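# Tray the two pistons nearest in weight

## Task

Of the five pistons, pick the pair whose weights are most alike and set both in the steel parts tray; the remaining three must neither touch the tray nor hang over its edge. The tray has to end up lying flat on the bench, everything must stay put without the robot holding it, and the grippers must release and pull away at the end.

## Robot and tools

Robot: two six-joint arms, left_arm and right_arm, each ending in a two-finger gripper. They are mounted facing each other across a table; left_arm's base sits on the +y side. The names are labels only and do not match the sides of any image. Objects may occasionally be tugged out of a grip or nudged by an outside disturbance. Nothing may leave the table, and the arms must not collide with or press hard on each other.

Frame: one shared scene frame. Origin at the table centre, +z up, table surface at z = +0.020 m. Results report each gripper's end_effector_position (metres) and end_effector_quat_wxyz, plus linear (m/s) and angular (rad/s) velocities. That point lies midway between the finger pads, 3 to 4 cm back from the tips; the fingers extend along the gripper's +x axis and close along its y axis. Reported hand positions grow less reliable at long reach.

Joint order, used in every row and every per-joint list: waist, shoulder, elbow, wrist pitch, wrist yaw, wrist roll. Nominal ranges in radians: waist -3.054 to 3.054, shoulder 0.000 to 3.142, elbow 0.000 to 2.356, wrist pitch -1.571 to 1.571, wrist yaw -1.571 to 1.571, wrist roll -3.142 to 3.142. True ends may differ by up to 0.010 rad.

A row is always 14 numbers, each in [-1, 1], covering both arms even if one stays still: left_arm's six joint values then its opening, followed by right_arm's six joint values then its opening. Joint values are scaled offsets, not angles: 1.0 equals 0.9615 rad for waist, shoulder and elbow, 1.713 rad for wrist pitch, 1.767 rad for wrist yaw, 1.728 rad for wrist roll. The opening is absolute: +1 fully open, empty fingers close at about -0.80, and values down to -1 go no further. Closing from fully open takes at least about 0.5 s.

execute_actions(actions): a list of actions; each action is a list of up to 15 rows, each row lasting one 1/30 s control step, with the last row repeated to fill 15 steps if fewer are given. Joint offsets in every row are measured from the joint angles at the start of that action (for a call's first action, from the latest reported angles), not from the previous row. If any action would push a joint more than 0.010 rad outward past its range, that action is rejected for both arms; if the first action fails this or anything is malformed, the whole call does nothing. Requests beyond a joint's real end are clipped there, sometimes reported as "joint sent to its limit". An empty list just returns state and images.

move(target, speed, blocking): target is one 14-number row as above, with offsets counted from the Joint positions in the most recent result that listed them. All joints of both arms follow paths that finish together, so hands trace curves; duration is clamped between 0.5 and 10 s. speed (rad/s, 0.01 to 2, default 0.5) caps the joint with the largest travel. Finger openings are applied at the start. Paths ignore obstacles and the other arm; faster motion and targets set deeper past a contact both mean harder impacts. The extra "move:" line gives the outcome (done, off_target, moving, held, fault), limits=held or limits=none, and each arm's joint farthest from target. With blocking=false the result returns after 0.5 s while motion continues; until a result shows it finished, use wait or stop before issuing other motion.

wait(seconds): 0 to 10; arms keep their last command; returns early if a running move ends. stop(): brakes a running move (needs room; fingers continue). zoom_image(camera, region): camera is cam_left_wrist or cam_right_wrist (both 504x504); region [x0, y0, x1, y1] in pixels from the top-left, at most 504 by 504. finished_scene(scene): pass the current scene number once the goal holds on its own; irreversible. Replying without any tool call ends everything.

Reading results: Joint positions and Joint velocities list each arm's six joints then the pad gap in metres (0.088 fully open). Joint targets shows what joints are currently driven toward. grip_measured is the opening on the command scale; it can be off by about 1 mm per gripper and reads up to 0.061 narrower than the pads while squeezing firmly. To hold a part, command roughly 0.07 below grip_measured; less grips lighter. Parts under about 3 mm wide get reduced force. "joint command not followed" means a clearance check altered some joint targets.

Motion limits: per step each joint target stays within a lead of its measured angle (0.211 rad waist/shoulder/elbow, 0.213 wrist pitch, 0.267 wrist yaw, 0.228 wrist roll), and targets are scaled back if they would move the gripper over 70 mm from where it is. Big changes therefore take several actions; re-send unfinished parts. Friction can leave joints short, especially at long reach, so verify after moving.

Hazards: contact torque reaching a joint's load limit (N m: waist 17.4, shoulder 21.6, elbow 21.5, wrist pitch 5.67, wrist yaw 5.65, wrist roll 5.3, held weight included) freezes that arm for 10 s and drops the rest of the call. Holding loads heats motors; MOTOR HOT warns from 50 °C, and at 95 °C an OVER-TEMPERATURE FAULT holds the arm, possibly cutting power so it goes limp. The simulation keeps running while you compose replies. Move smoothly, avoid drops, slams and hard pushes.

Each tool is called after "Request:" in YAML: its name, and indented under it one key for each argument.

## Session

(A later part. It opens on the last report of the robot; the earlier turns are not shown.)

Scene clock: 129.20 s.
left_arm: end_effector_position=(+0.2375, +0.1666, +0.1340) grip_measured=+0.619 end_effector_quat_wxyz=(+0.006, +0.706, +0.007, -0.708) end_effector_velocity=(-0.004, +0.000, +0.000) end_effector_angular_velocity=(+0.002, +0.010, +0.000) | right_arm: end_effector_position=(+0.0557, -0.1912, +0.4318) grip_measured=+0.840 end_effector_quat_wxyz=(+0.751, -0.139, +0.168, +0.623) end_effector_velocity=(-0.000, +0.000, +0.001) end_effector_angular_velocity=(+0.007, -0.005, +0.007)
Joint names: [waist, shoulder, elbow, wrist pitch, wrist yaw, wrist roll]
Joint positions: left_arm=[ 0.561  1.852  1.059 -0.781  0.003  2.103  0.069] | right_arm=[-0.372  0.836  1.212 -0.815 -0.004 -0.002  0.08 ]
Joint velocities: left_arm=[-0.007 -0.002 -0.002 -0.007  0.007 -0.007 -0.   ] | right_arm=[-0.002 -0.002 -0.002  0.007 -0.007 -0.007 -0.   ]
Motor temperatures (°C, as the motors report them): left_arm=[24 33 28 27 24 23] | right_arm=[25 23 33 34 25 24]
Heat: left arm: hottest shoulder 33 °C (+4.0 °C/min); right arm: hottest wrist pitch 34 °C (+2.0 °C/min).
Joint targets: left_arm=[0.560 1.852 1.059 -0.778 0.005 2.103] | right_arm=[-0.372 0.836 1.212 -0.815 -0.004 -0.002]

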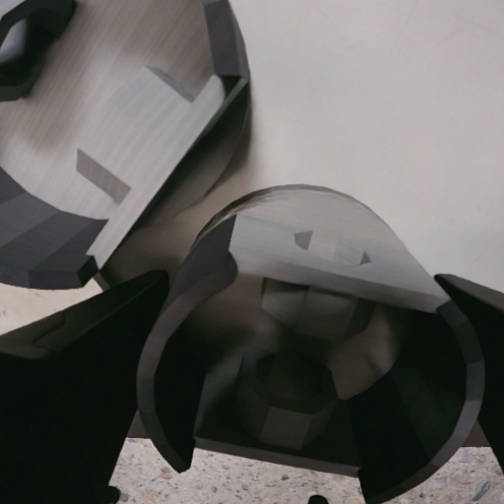

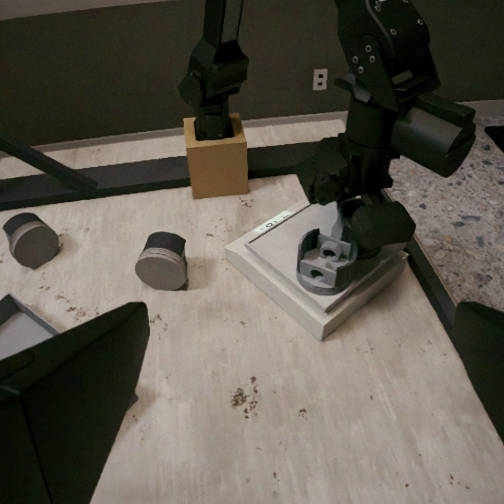

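Request:
move:
  target: [0,-0.132,0.21,-0.175,0,0,0.54,0,0,0,0,0,0,0.84]
  speed: 0.5

Request:
move:
  target: [-0.47,0,0.01,0,0,-0.29,0.54,0.5,0,0,0,0,0,0.84]
  speed: 0.8

Request:
move:
  target: [-0.873,0.714,0.917,-0.108,0,0,0.54,0,0,0,0,0,0,0.84]
  speed: 0.8

Scene clock: 131.83 s.
left_arm: end_effector_position=(+0.2378, +0.1660, +0.2102) grip_measured=+0.619 end_effector_quat_wxyz=(+0.007, +0.706, +0.006, -0.708) end_effector_velocity=(-0.001, +0.002, +0.002) end_effector_angular_velocity=(-0.002, +0.008, +0.010) | right_arm: end_effector_position=(+0.0557, -0.1912, +0.4318) grip_measured=+0.840 end_effector_quat_wxyz=(+0.751, -0.139, +0.168, +0.623) end_effector_velocity=(-0.000, +0.000, +0.001) end_effector_angular_velocity=(+0.007, -0.005, +0.007)
Joint names: [waist, shoulder, elbow, wrist pitch, wrist yaw, wrist roll]
Joint positions: left_arm=[ 0.561  1.737  1.244 -1.078  0.003  2.103  0.069] | right_arm=[-0.372  0.836  1.212 -0.815 -0.004 -0.002  0.08 ]
Joint velocities: left_arm=[ 0.002 -0.007 -0.002 -0.007  0.007 -0.007 -0.   ] | right_arm=[-0.002 -0.002 -0.002  0.007 -0.007 -0.007  0.   ]
Motor temperatures (°C, as the motors report them): left_arm=[24 33 28 27 24 23] | right_arm=[25 23 33 34 25 24]
Heat: left arm: hottest shoulder 33 °C (+4.0 °C/min); right arm: hottest wrist pitch 34 °C (+2.0 °C/min).
Joint targets: left_arm=[0.561 1.725 1.261 -1.081 0.003 2.103] | right_arm=[-0.372 0.836 1.212 -0.815 -0.004 -0.002]
move: off_target (left_arm); limits=none; left_arm: farthest joint: the elbow, 0.017 radians from its target (0.202 radians at the start); right_arm: farthest joint: the waist, 0.000 radians from its target (0.000 radians at the start)

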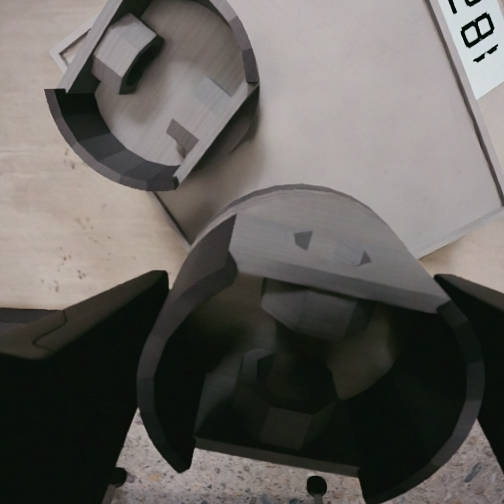

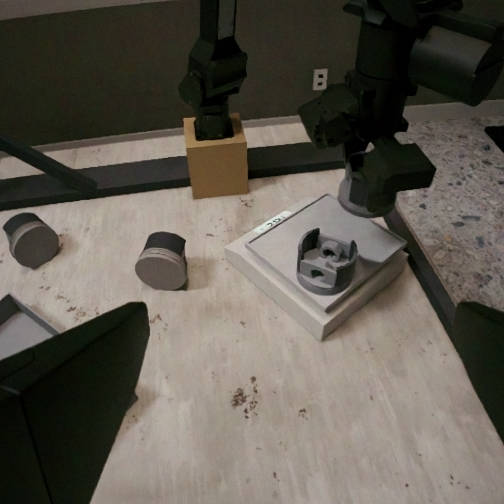

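Scene clock: 133.17 s.
left_arm: end_effector_position=(+0.1077, +0.1222, +0.2102) grip_measured=+0.619 end_effector_quat_wxyz=(+0.024, +0.705, +0.024, -0.708) end_effector_velocity=(-0.003, +0.007, -0.001) end_effector_angular_velocity=(+0.026, +0.010, +0.005) | right_arm: end_effector_position=(-0.0606, -0.1971, +0.4318) grip_measured=+0.840 end_effector_quat_wxyz=(+0.583, -0.175, +0.130, +0.783) end_effector_velocity=(-0.001, +0.000, -0.001) end_effector_angular_velocity=(-0.000, +0.010, +0.001)
Joint names: [waist, shoulder, elbow, wrist pitch, wrist yaw, wrist roll]
Joint positions: left_arm=[ 0.112  1.737  1.244 -1.078  0.004  1.605  0.069] | right_arm=[ 0.105  0.836  1.212 -0.815 -0.004 -0.002  0.08 ]
Joint velocities: left_arm=[-0.002 -0.002 -0.007 -0.022  0.007 -0.007  0.   ] | right_arm=[-0.002 -0.002 -0.007  0.007 -0.007  0.007 -0.   ]
Motor temperatures (°C, as the motors report them): left_arm=[24 33 28 27 24 23] | right_arm=[25 23 33 34 25 24]
Heat: left arm: hottest shoulder 33 °C (+4.0 °C/min); right arm: hottest wrist pitch 34 °C (+2.0 °C/min).
Joint targets: left_arm=[0.109 1.737 1.254 -1.078 0.003 1.602] | right_arm=[0.109 0.836 1.212 -0.815 -0.004 -0.002]
move: done; limits=none; left_arm: farthest joint: the elbow, 0.009 radians from its target (0.009 radians at the start); right_arm: farthest joint: the waist, 0.004 radians from its target (0.481 radians at the start)

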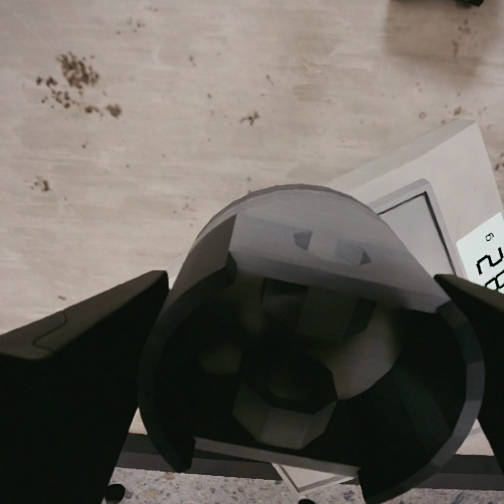

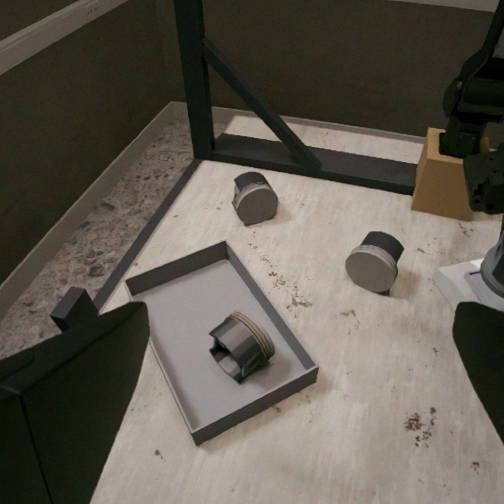

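Scene clock: 134.97 s.
left_arm: end_effector_position=(-0.2394, +0.0810, +0.1708) grip_measured=+0.619 end_effector_quat_wxyz=(-0.265, +0.653, -0.266, -0.658) end_effector_velocity=(+0.005, +0.003, -0.002) end_effector_angular_velocity=(+0.005, -0.034, -0.010) | right_arm: end_effector_position=(-0.0606, -0.1971, +0.4318) grip_measured=+0.840 end_effector_quat_wxyz=(+0.583, -0.175, +0.130, +0.783) end_effector_velocity=(-0.000, -0.001, -0.002) end_effector_angular_velocity=(-0.006, -0.005, +0.007)
Joint names: [waist, shoulder, elbow, wrist pitch, wrist yaw, wrist roll]
Joint positions: left_arm=[-0.727  2.416  2.109 -1.26   0.006  1.605  0.069] | right_arm=[ 0.105  0.836  1.212 -0.815 -0.004 -0.002  0.08 ]
Joint velocities: left_arm=[-0.002  0.002 -0.002 -0.022 -0.022  0.007 -0.   ] | right_arm=[-0.002 -0.002 -0.002 -0.007 -0.007 -0.007 -0.   ]
Motor temperatures (°C, as the motors report them): left_arm=[24 33 28 27 24 23] | right_arm=[25 23 33 34 25 24]
Heat: left arm: hottest shoulder 33 °C (+4.0 °C/min); right arm: hottest wrist pitch 34 °C (+2.0 °C/min).
Joint targets: left_arm=[-0.727 2.423 2.126 -1.263 0.004 1.605] | right_arm=[0.105 0.836 1.212 -0.815 -0.004 -0.002]
move: off_target (left_arm); limits=none; left_arm: farthest joint: the elbow, 0.017 radians from its target (0.881 radians at the start); right_arm: farthest joint: the waist, 0.000 radians from its target (0.000 radians at the start)

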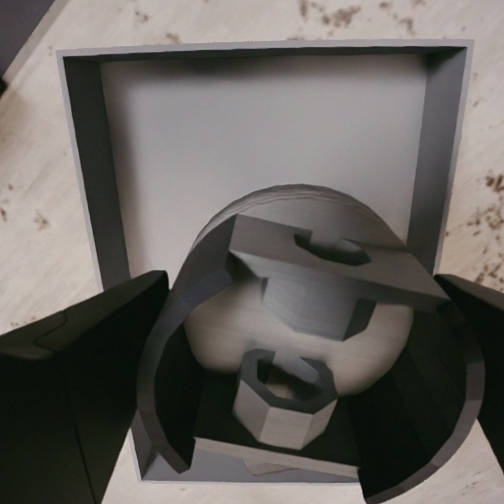

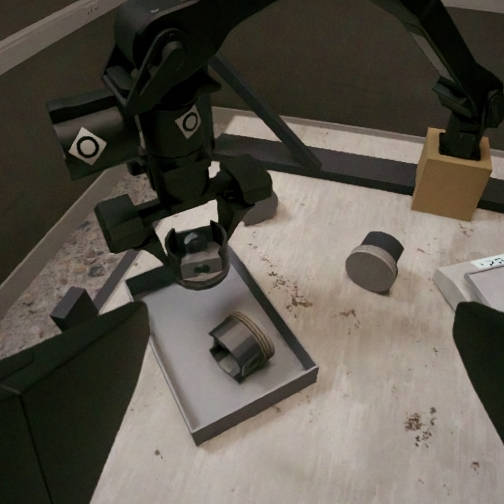

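Request:
move:
  target: [-0.042,0.122,-0.116,0.125,0,-0.02,0.54,0,0,0,0,0,0,0.84]
  speed: 0.3

Scene clock: 136.83 s.
left_arm: end_effector_position=(-0.2578, +0.0880, +0.0932) grip_measured=+0.619 end_effector_quat_wxyz=(-0.270, +0.653, -0.266, -0.656) end_effector_velocity=(+0.006, -0.001, -0.001) end_effector_angular_velocity=(-0.007, -0.024, +0.010) | right_arm: end_effector_position=(-0.0606, -0.1971, +0.4318) grip_measured=+0.840 end_effector_quat_wxyz=(+0.583, -0.175, +0.130, +0.783) end_effector_velocity=(-0.002, -0.003, -0.001) end_effector_angular_velocity=(-0.003, +0.002, +0.021)
Joint names: [waist, shoulder, elbow, wrist pitch, wrist yaw, wrist roll]
Joint positions: left_arm=[-0.765  2.53   2.005 -1.049  0.006  1.573  0.069] | right_arm=[ 0.105  0.836  1.212 -0.815 -0.004 -0.002  0.08 ]
Joint velocities: left_arm=[ 0.002 -0.002 -0.007 -0.007 -0.022 -0.007 -0.   ] | right_arm=[-0.002 -0.007 -0.002 -0.007 -0.022 -0.007 -0.   ]
Motor temperatures (°C, as the motors report them): left_arm=[24 34 28 27 24 23] | right_arm=[25 23 33 34 25 24]
Heat: left arm: hottest shoulder 34 °C (+4.0 °C/min); right arm: hottest wrist pitch 34 °C (+2.0 °C/min).
Joint targets: left_arm=[-0.767 2.534 1.997 -1.046 0.006 1.570] | right_arm=[0.105 0.836 1.212 -0.815 -0.004 -0.002]
move: done; limits=none; left_arm: farthest joint: the elbow, 0.008 radians from its target (0.111 radians at the start); right_arm: farthest joint: the waist, 0.000 radians from its target (0.000 radians at the start)

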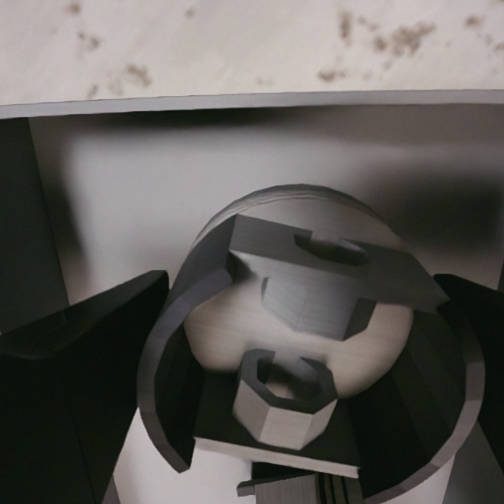

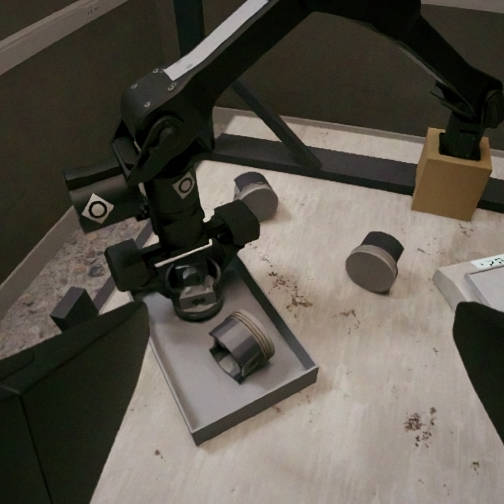

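Request:
move:
  target: [0,0.032,0,0.019,0,0,0.54,0,0,0,0,0,0,0.84]
  speed: 0.05

Scene clock: 138.03 s.
left_arm: end_effector_position=(-0.2599, +0.0859, +0.0820) grip_measured=+0.619 end_effector_quat_wxyz=(-0.268, +0.652, -0.268, -0.657) end_effector_velocity=(+0.000, +0.000, +0.002) end_effector_angular_velocity=(-0.003, -0.007, +0.005) | right_arm: end_effector_position=(-0.0606, -0.1971, +0.4318) grip_measured=+0.840 end_effector_quat_wxyz=(+0.583, -0.175, +0.130, +0.783) end_effector_velocity=(+0.002, +0.001, -0.003) end_effector_angular_velocity=(-0.013, -0.000, -0.012)
Joint names: [waist, shoulder, elbow, wrist pitch, wrist yaw, wrist roll]
Joint positions: left_arm=[-0.765  2.555  2.005 -1.019  0.006  1.573  0.069] | right_arm=[ 0.105  0.836  1.212 -0.815 -0.004 -0.002  0.08 ]
Joint velocities: left_arm=[-0.002 -0.002  0.002 -0.007 -0.007 -0.007  0.   ] | right_arm=[-0.002  0.002 -0.002 -0.007  0.007  0.007 -0.   ]
Motor temperatures (°C, as the motors report them): left_arm=[24 34 28 27 24 23] | right_arm=[25 23 33 34 25 24]
Heat: left arm: hottest shoulder 34 °C (+4.0 °C/min); right arm: hottest wrist pitch 34 °C (+2.0 °C/min).
Joint targets: left_arm=[-0.765 2.561 2.005 -1.016 0.006 1.574] | right_arm=[0.105 0.836 1.212 -0.815 -0.004 -0.002]
move: done; limits=none; left_arm: farthest joint: the shoulder, 0.006 radians from its target (0.030 radians at the start); right_arm: farthest joint: the waist, 0.000 radians from its target (0.000 radians at the start)

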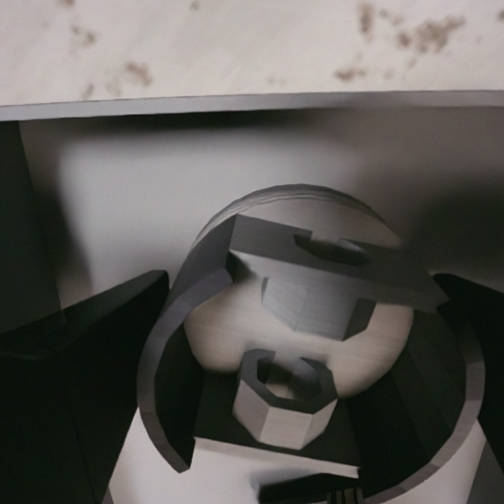

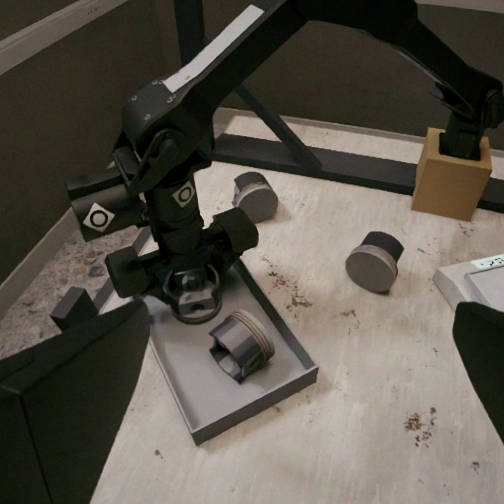

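Request:
execute_actions:
  actions: []

Scene clock: 139.50 s.
left_arm: end_effector_position=(-0.2600, +0.0858, +0.0820) grip_measured=+0.619 end_effector_quat_wxyz=(-0.268, +0.652, -0.268, -0.657) end_effector_velocity=(+0.000, +0.000, -0.001) end_effector_angular_velocity=(-0.007, -0.004, -0.010) | right_arm: end_effector_position=(-0.0606, -0.1971, +0.4318) grip_measured=+0.840 end_effector_quat_wxyz=(+0.583, -0.175, +0.130, +0.783) end_effector_velocity=(-0.002, -0.002, -0.002) end_effector_angular_velocity=(-0.008, +0.001, +0.021)
Joint names: [waist, shoulder, elbow, wrist pitch, wrist yaw, wrist roll]
Joint positions: left_arm=[-0.765  2.555  2.005 -1.019  0.006  1.573  0.069] | right_arm=[ 0.105  0.836  1.212 -0.815 -0.004 -0.002  0.08 ]
Joint velocities: left_arm=[-0.002 -0.002 -0.007  0.007 -0.007  0.007 -0.   ] | right_arm=[-0.002 -0.002 -0.002 -0.007 -0.022 -0.007 -0.   ]
Motor temperatures (°C, as the motors report them): left_arm=[24 35 28 27 24 23] | right_arm=[25 23 33 35 25 24]
Heat: left arm: hottest shoulder 35 °C (+5.1 °C/min); right arm: hottest wrist pitch 35 °C (+3.0 °C/min).
Joint targets: left_arm=[-0.765 2.561 2.005 -1.016 0.006 1.574] | right_arm=[0.105 0.836 1.212 -0.815 -0.004 -0.002]

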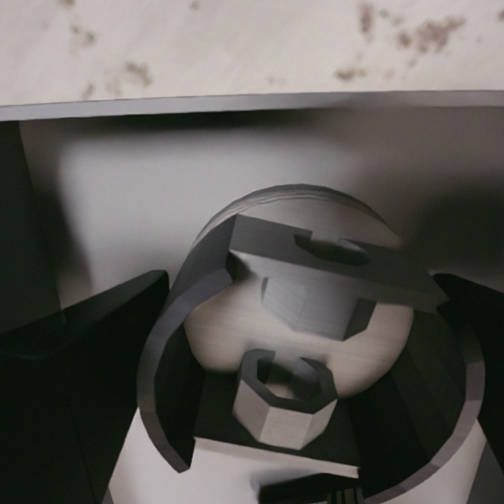

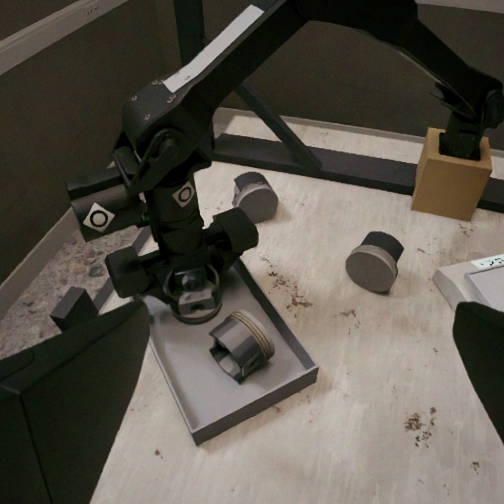

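Request:
move:
  target: [0,0.016,0,0.008,0,0,0.54,0,0,0,0,0,0,0.84]
  speed: 0.04

Scene clock: 140.47 s.
left_arm: end_effector_position=(-0.2609, +0.0849, +0.0806) grip_measured=+0.619 end_effector_quat_wxyz=(-0.267, +0.651, -0.269, -0.657) end_effector_velocity=(+0.000, +0.004, -0.002) end_effector_angular_velocity=(+0.014, -0.003, +0.019) | right_arm: end_effector_position=(-0.0606, -0.1971, +0.4318) grip_measured=+0.840 end_effector_quat_wxyz=(+0.583, -0.175, +0.130, +0.783) end_effector_velocity=(-0.001, -0.000, +0.001) end_effector_angular_velocity=(+0.010, -0.008, +0.022)
Joint names: [waist, shoulder, elbow, wrist pitch, wrist yaw, wrist roll]
Joint positions: left_arm=[-0.765  2.558  2.005 -1.011  0.006  1.573  0.069] | right_arm=[ 0.105  0.836  1.212 -0.815 -0.004 -0.002  0.08 ]
Joint velocities: left_arm=[-0.002  0.002 -0.002 -0.007  0.007 -0.022 -0.   ] | right_arm=[-0.007 -0.002 -0.002  0.007 -0.022 -0.022 -0.   ]
Motor temperatures (°C, as the motors report them): left_arm=[24 35 28 27 24 23] | right_arm=[25 23 33 35 25 24]
Heat: left arm: hottest shoulder 35 °C (+5.1 °C/min); right arm: hottest wrist pitch 35 °C (+3.0 °C/min).
Joint targets: left_arm=[-0.765 2.570 2.005 -1.005 0.006 1.573] | right_arm=[0.105 0.836 1.212 -0.815 -0.004 -0.002]
move: off_target (left_arm); limits=none; left_arm: farthest joint: the shoulder, 0.013 radians from its target (0.016 radians at the start); right_arm: farthest joint: the waist, 0.000 radians from its target (0.000 radians at the start)

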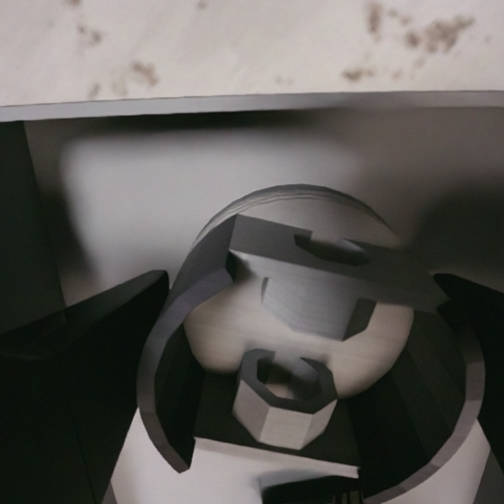

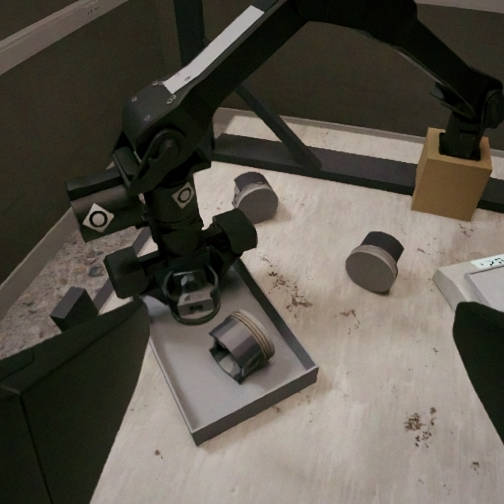

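Shoulder lags → contact. Open.

Request:
execute_actions:
  actions:
    - [[0,0,0,0,0,0,0.58,0,0,0,0,0,0,0.84],[0,0,0,0,0,0,0.61,0,0,0,0,0,0,0.84],[0,0,0,0,0,0,0.64,0,0,0,0,0,0,0.84],[0,0,0,0,0,0,0.67,0,0,0,0,0,0,0.84],[0,0,0,0,0,0,0.70,0,0,0,0,0,0,0.84],[0,0,0,0,0,0,0.73,0,0,0,0,0,0,0.84],[0,0,0,0,0,0,0.76,0,0,0,0,0,0,0.84],[0,0,0,0,0,0,0.79,0,0,0,0,0,0,0.84],[0,0,0,0,0,0,0.82,0,0,0,0,0,0,0.84],[0,0,0,0,0,0,0.85,0,0,0,0,0,0,0.84]]

Request:
move:
  target: [0,-0.14,0.13,-0.145,0,0,0.85,0,0,0,0,0,0,0.84]
  speed: 0.25

Scene clock: 141.47 s.
left_arm: end_effector_position=(-0.2608, +0.0849, +0.0804) grip_measured=+0.829 end_effector_quat_wxyz=(-0.267, +0.651, -0.269, -0.657) end_effector_velocity=(+0.001, +0.001, +0.001) end_effector_angular_velocity=(+0.000, -0.010, +0.034) | right_arm: end_effector_position=(-0.0606, -0.1971, +0.4318) grip_measured=+0.840 end_effector_quat_wxyz=(+0.583, -0.175, +0.130, +0.783) end_effector_velocity=(-0.002, -0.002, -0.002) end_effector_angular_velocity=(-0.008, +0.001, +0.021)
Joint names: [waist, shoulder, elbow, wrist pitch, wrist yaw, wrist roll]
Joint positions: left_arm=[-0.765  2.558  2.005 -1.011  0.006  1.573  0.08 ] | right_arm=[ 0.105  0.836  1.212 -0.815 -0.004 -0.002  0.08 ]
Joint velocities: left_arm=[-0.002 -0.002 -0.002 -0.007 -0.007 -0.037  0.009] | right_arm=[-0.002 -0.002 -0.002 -0.007 -0.022 -0.007  0.   ]
Motor temperatures (°C, as the motors report them): left_arm=[24 35 28 27 24 23] | right_arm=[25 23 33 35 25 24]
Heat: left arm: hottest shoulder 35 °C (+5.1 °C/min); right arm: hottest wrist pitch 35 °C (+2.0 °C/min).
Joint targets: left_arm=[-0.765 2.558 2.005 -1.011 0.006 1.573] | right_arm=[0.105 0.836 1.212 -0.815 -0.004 -0.002]

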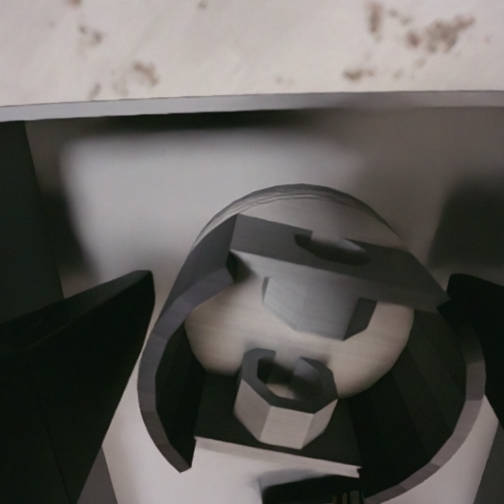

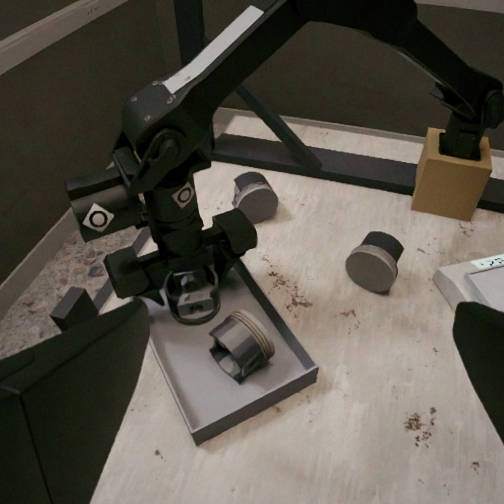

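Scene clock: 143.00 s.
left_arm: end_effector_position=(-0.2540, +0.0919, +0.1658) grip_measured=+0.847 end_effector_quat_wxyz=(-0.269, +0.652, -0.267, -0.657) end_effector_velocity=(+0.001, +0.001, +0.000) end_effector_angular_velocity=(+0.000, -0.010, -0.010) | right_arm: end_effector_position=(-0.0606, -0.1971, +0.4318) grip_measured=+0.840 end_effector_quat_wxyz=(+0.583, -0.175, +0.130, +0.783) end_effector_velocity=(-0.006, -0.003, -0.004) end_effector_angular_velocity=(-0.010, -0.008, +0.045)
Joint names: [waist, shoulder, elbow, wrist pitch, wrist yaw, wrist roll]
Joint positions: left_arm=[-0.765  2.433  2.119 -1.256  0.006  1.573  0.08 ] | right_arm=[ 0.105  0.836  1.212 -0.815 -0.004 -0.002  0.08 ]
Joint velocities: left_arm=[-0.002 -0.002 -0.002 -0.007 -0.007  0.007 -0.   ] | right_arm=[ 0.002 -0.002 -0.007 -0.007 -0.037 -0.022 -0.   ]
Motor temperatures (°C, as the motors report them): left_arm=[24 36 28 27 24 23] | right_arm=[25 23 33 35 25 24]
Heat: left arm: hottest shoulder 36 °C (+6.0 °C/min); right arm: hottest wrist pitch 35 °C (+2.0 °C/min).
Joint targets: left_arm=[-0.765 2.423 2.130 -1.259 0.006 1.573] | right_arm=[0.105 0.836 1.212 -0.815 -0.004 -0.002]
move: off_target (left_arm); limits=none; left_arm: farthest joint: the elbow, 0.011 radians from its target (0.125 radians at the start); right_arm: farthest joint: the waist, 0.000 radians from its target (0.000 radians at the start)

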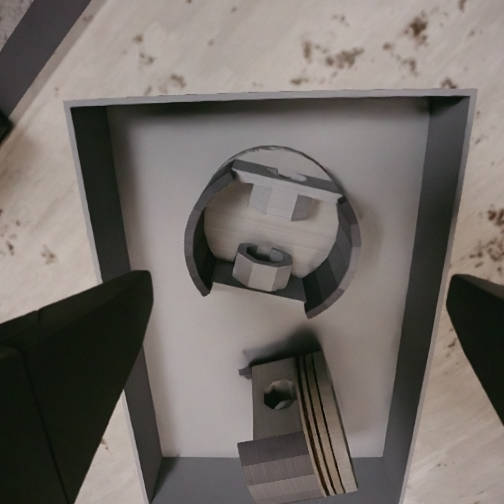

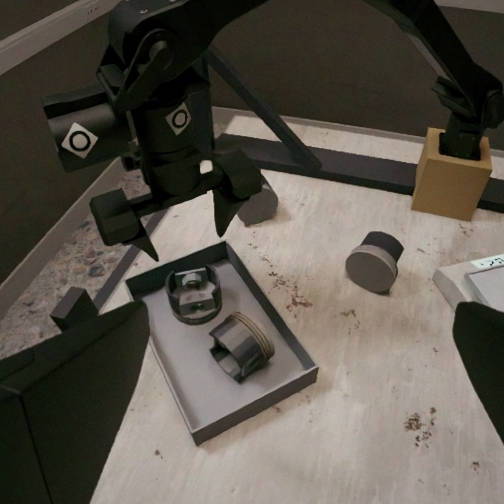

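Request:
move:
  target: [0.3,-0.7,-0.5,0,0,0,0.85,0,0,0,0,0,0,0.84]
  speed: 0.6

Scene clock: 145.17 s.
left_arm: end_effector_position=(-0.0955, +0.1069, +0.3062) grip_measured=+0.847 end_effector_quat_wxyz=(-0.105, +0.664, -0.238, -0.701) end_effector_velocity=(+0.003, +0.005, -0.001) end_effector_angular_velocity=(+0.015, -0.018, -0.008) | right_arm: end_effector_position=(-0.0606, -0.1971, +0.4318) grip_measured=+0.840 end_effector_quat_wxyz=(+0.583, -0.175, +0.130, +0.783) end_effector_velocity=(-0.000, -0.001, -0.002) end_effector_angular_velocity=(-0.006, -0.005, +0.007)
Joint names: [waist, shoulder, elbow, wrist pitch, wrist yaw, wrist roll]
Joint positions: left_arm=[-0.48   1.77   1.651 -1.257  0.006  1.573  0.08 ] | right_arm=[ 0.105  0.836  1.212 -0.815 -0.004 -0.002  0.08 ]
Joint velocities: left_arm=[-0.002 -0.002 -0.002 -0.022 -0.007  0.007 -0.   ] | right_arm=[-0.002 -0.002 -0.002 -0.007 -0.007 -0.007 -0.   ]
Motor temperatures (°C, as the motors report them): left_arm=[24 36 28 27 24 23] | right_arm=[25 23 33 35 25 24]
Heat: left arm: hottest shoulder 36 °C (+6.0 °C/min); right arm: hottest wrist pitch 35 °C (+2.0 °C/min).
Joint targets: left_arm=[-0.477 1.760 1.638 -1.256 0.006 1.573] | right_arm=[0.105 0.836 1.212 -0.815 -0.004 -0.002]
move: off_target (left_arm); limits=none; left_arm: farthest joint: the elbow, 0.013 radians from its target (0.481 radians at the start); right_arm: farthest joint: the waist, 0.000 radians from its target (0.000 radians at the start)

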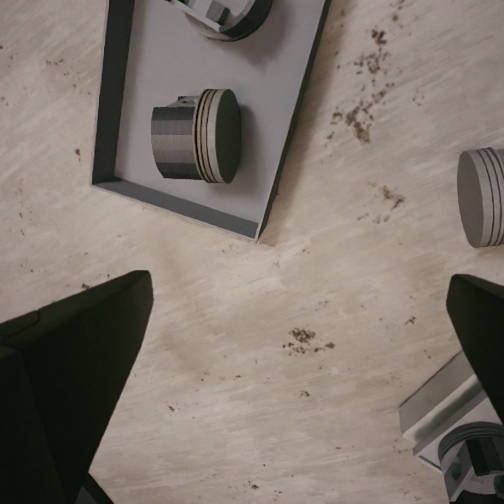

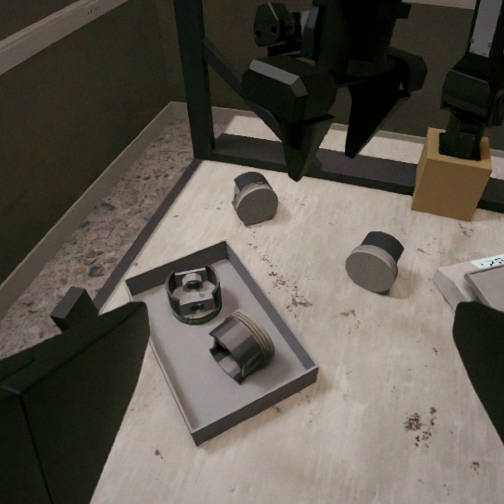

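Request:
finished_scene:
  scene: 1

The scene is finished: the task was done.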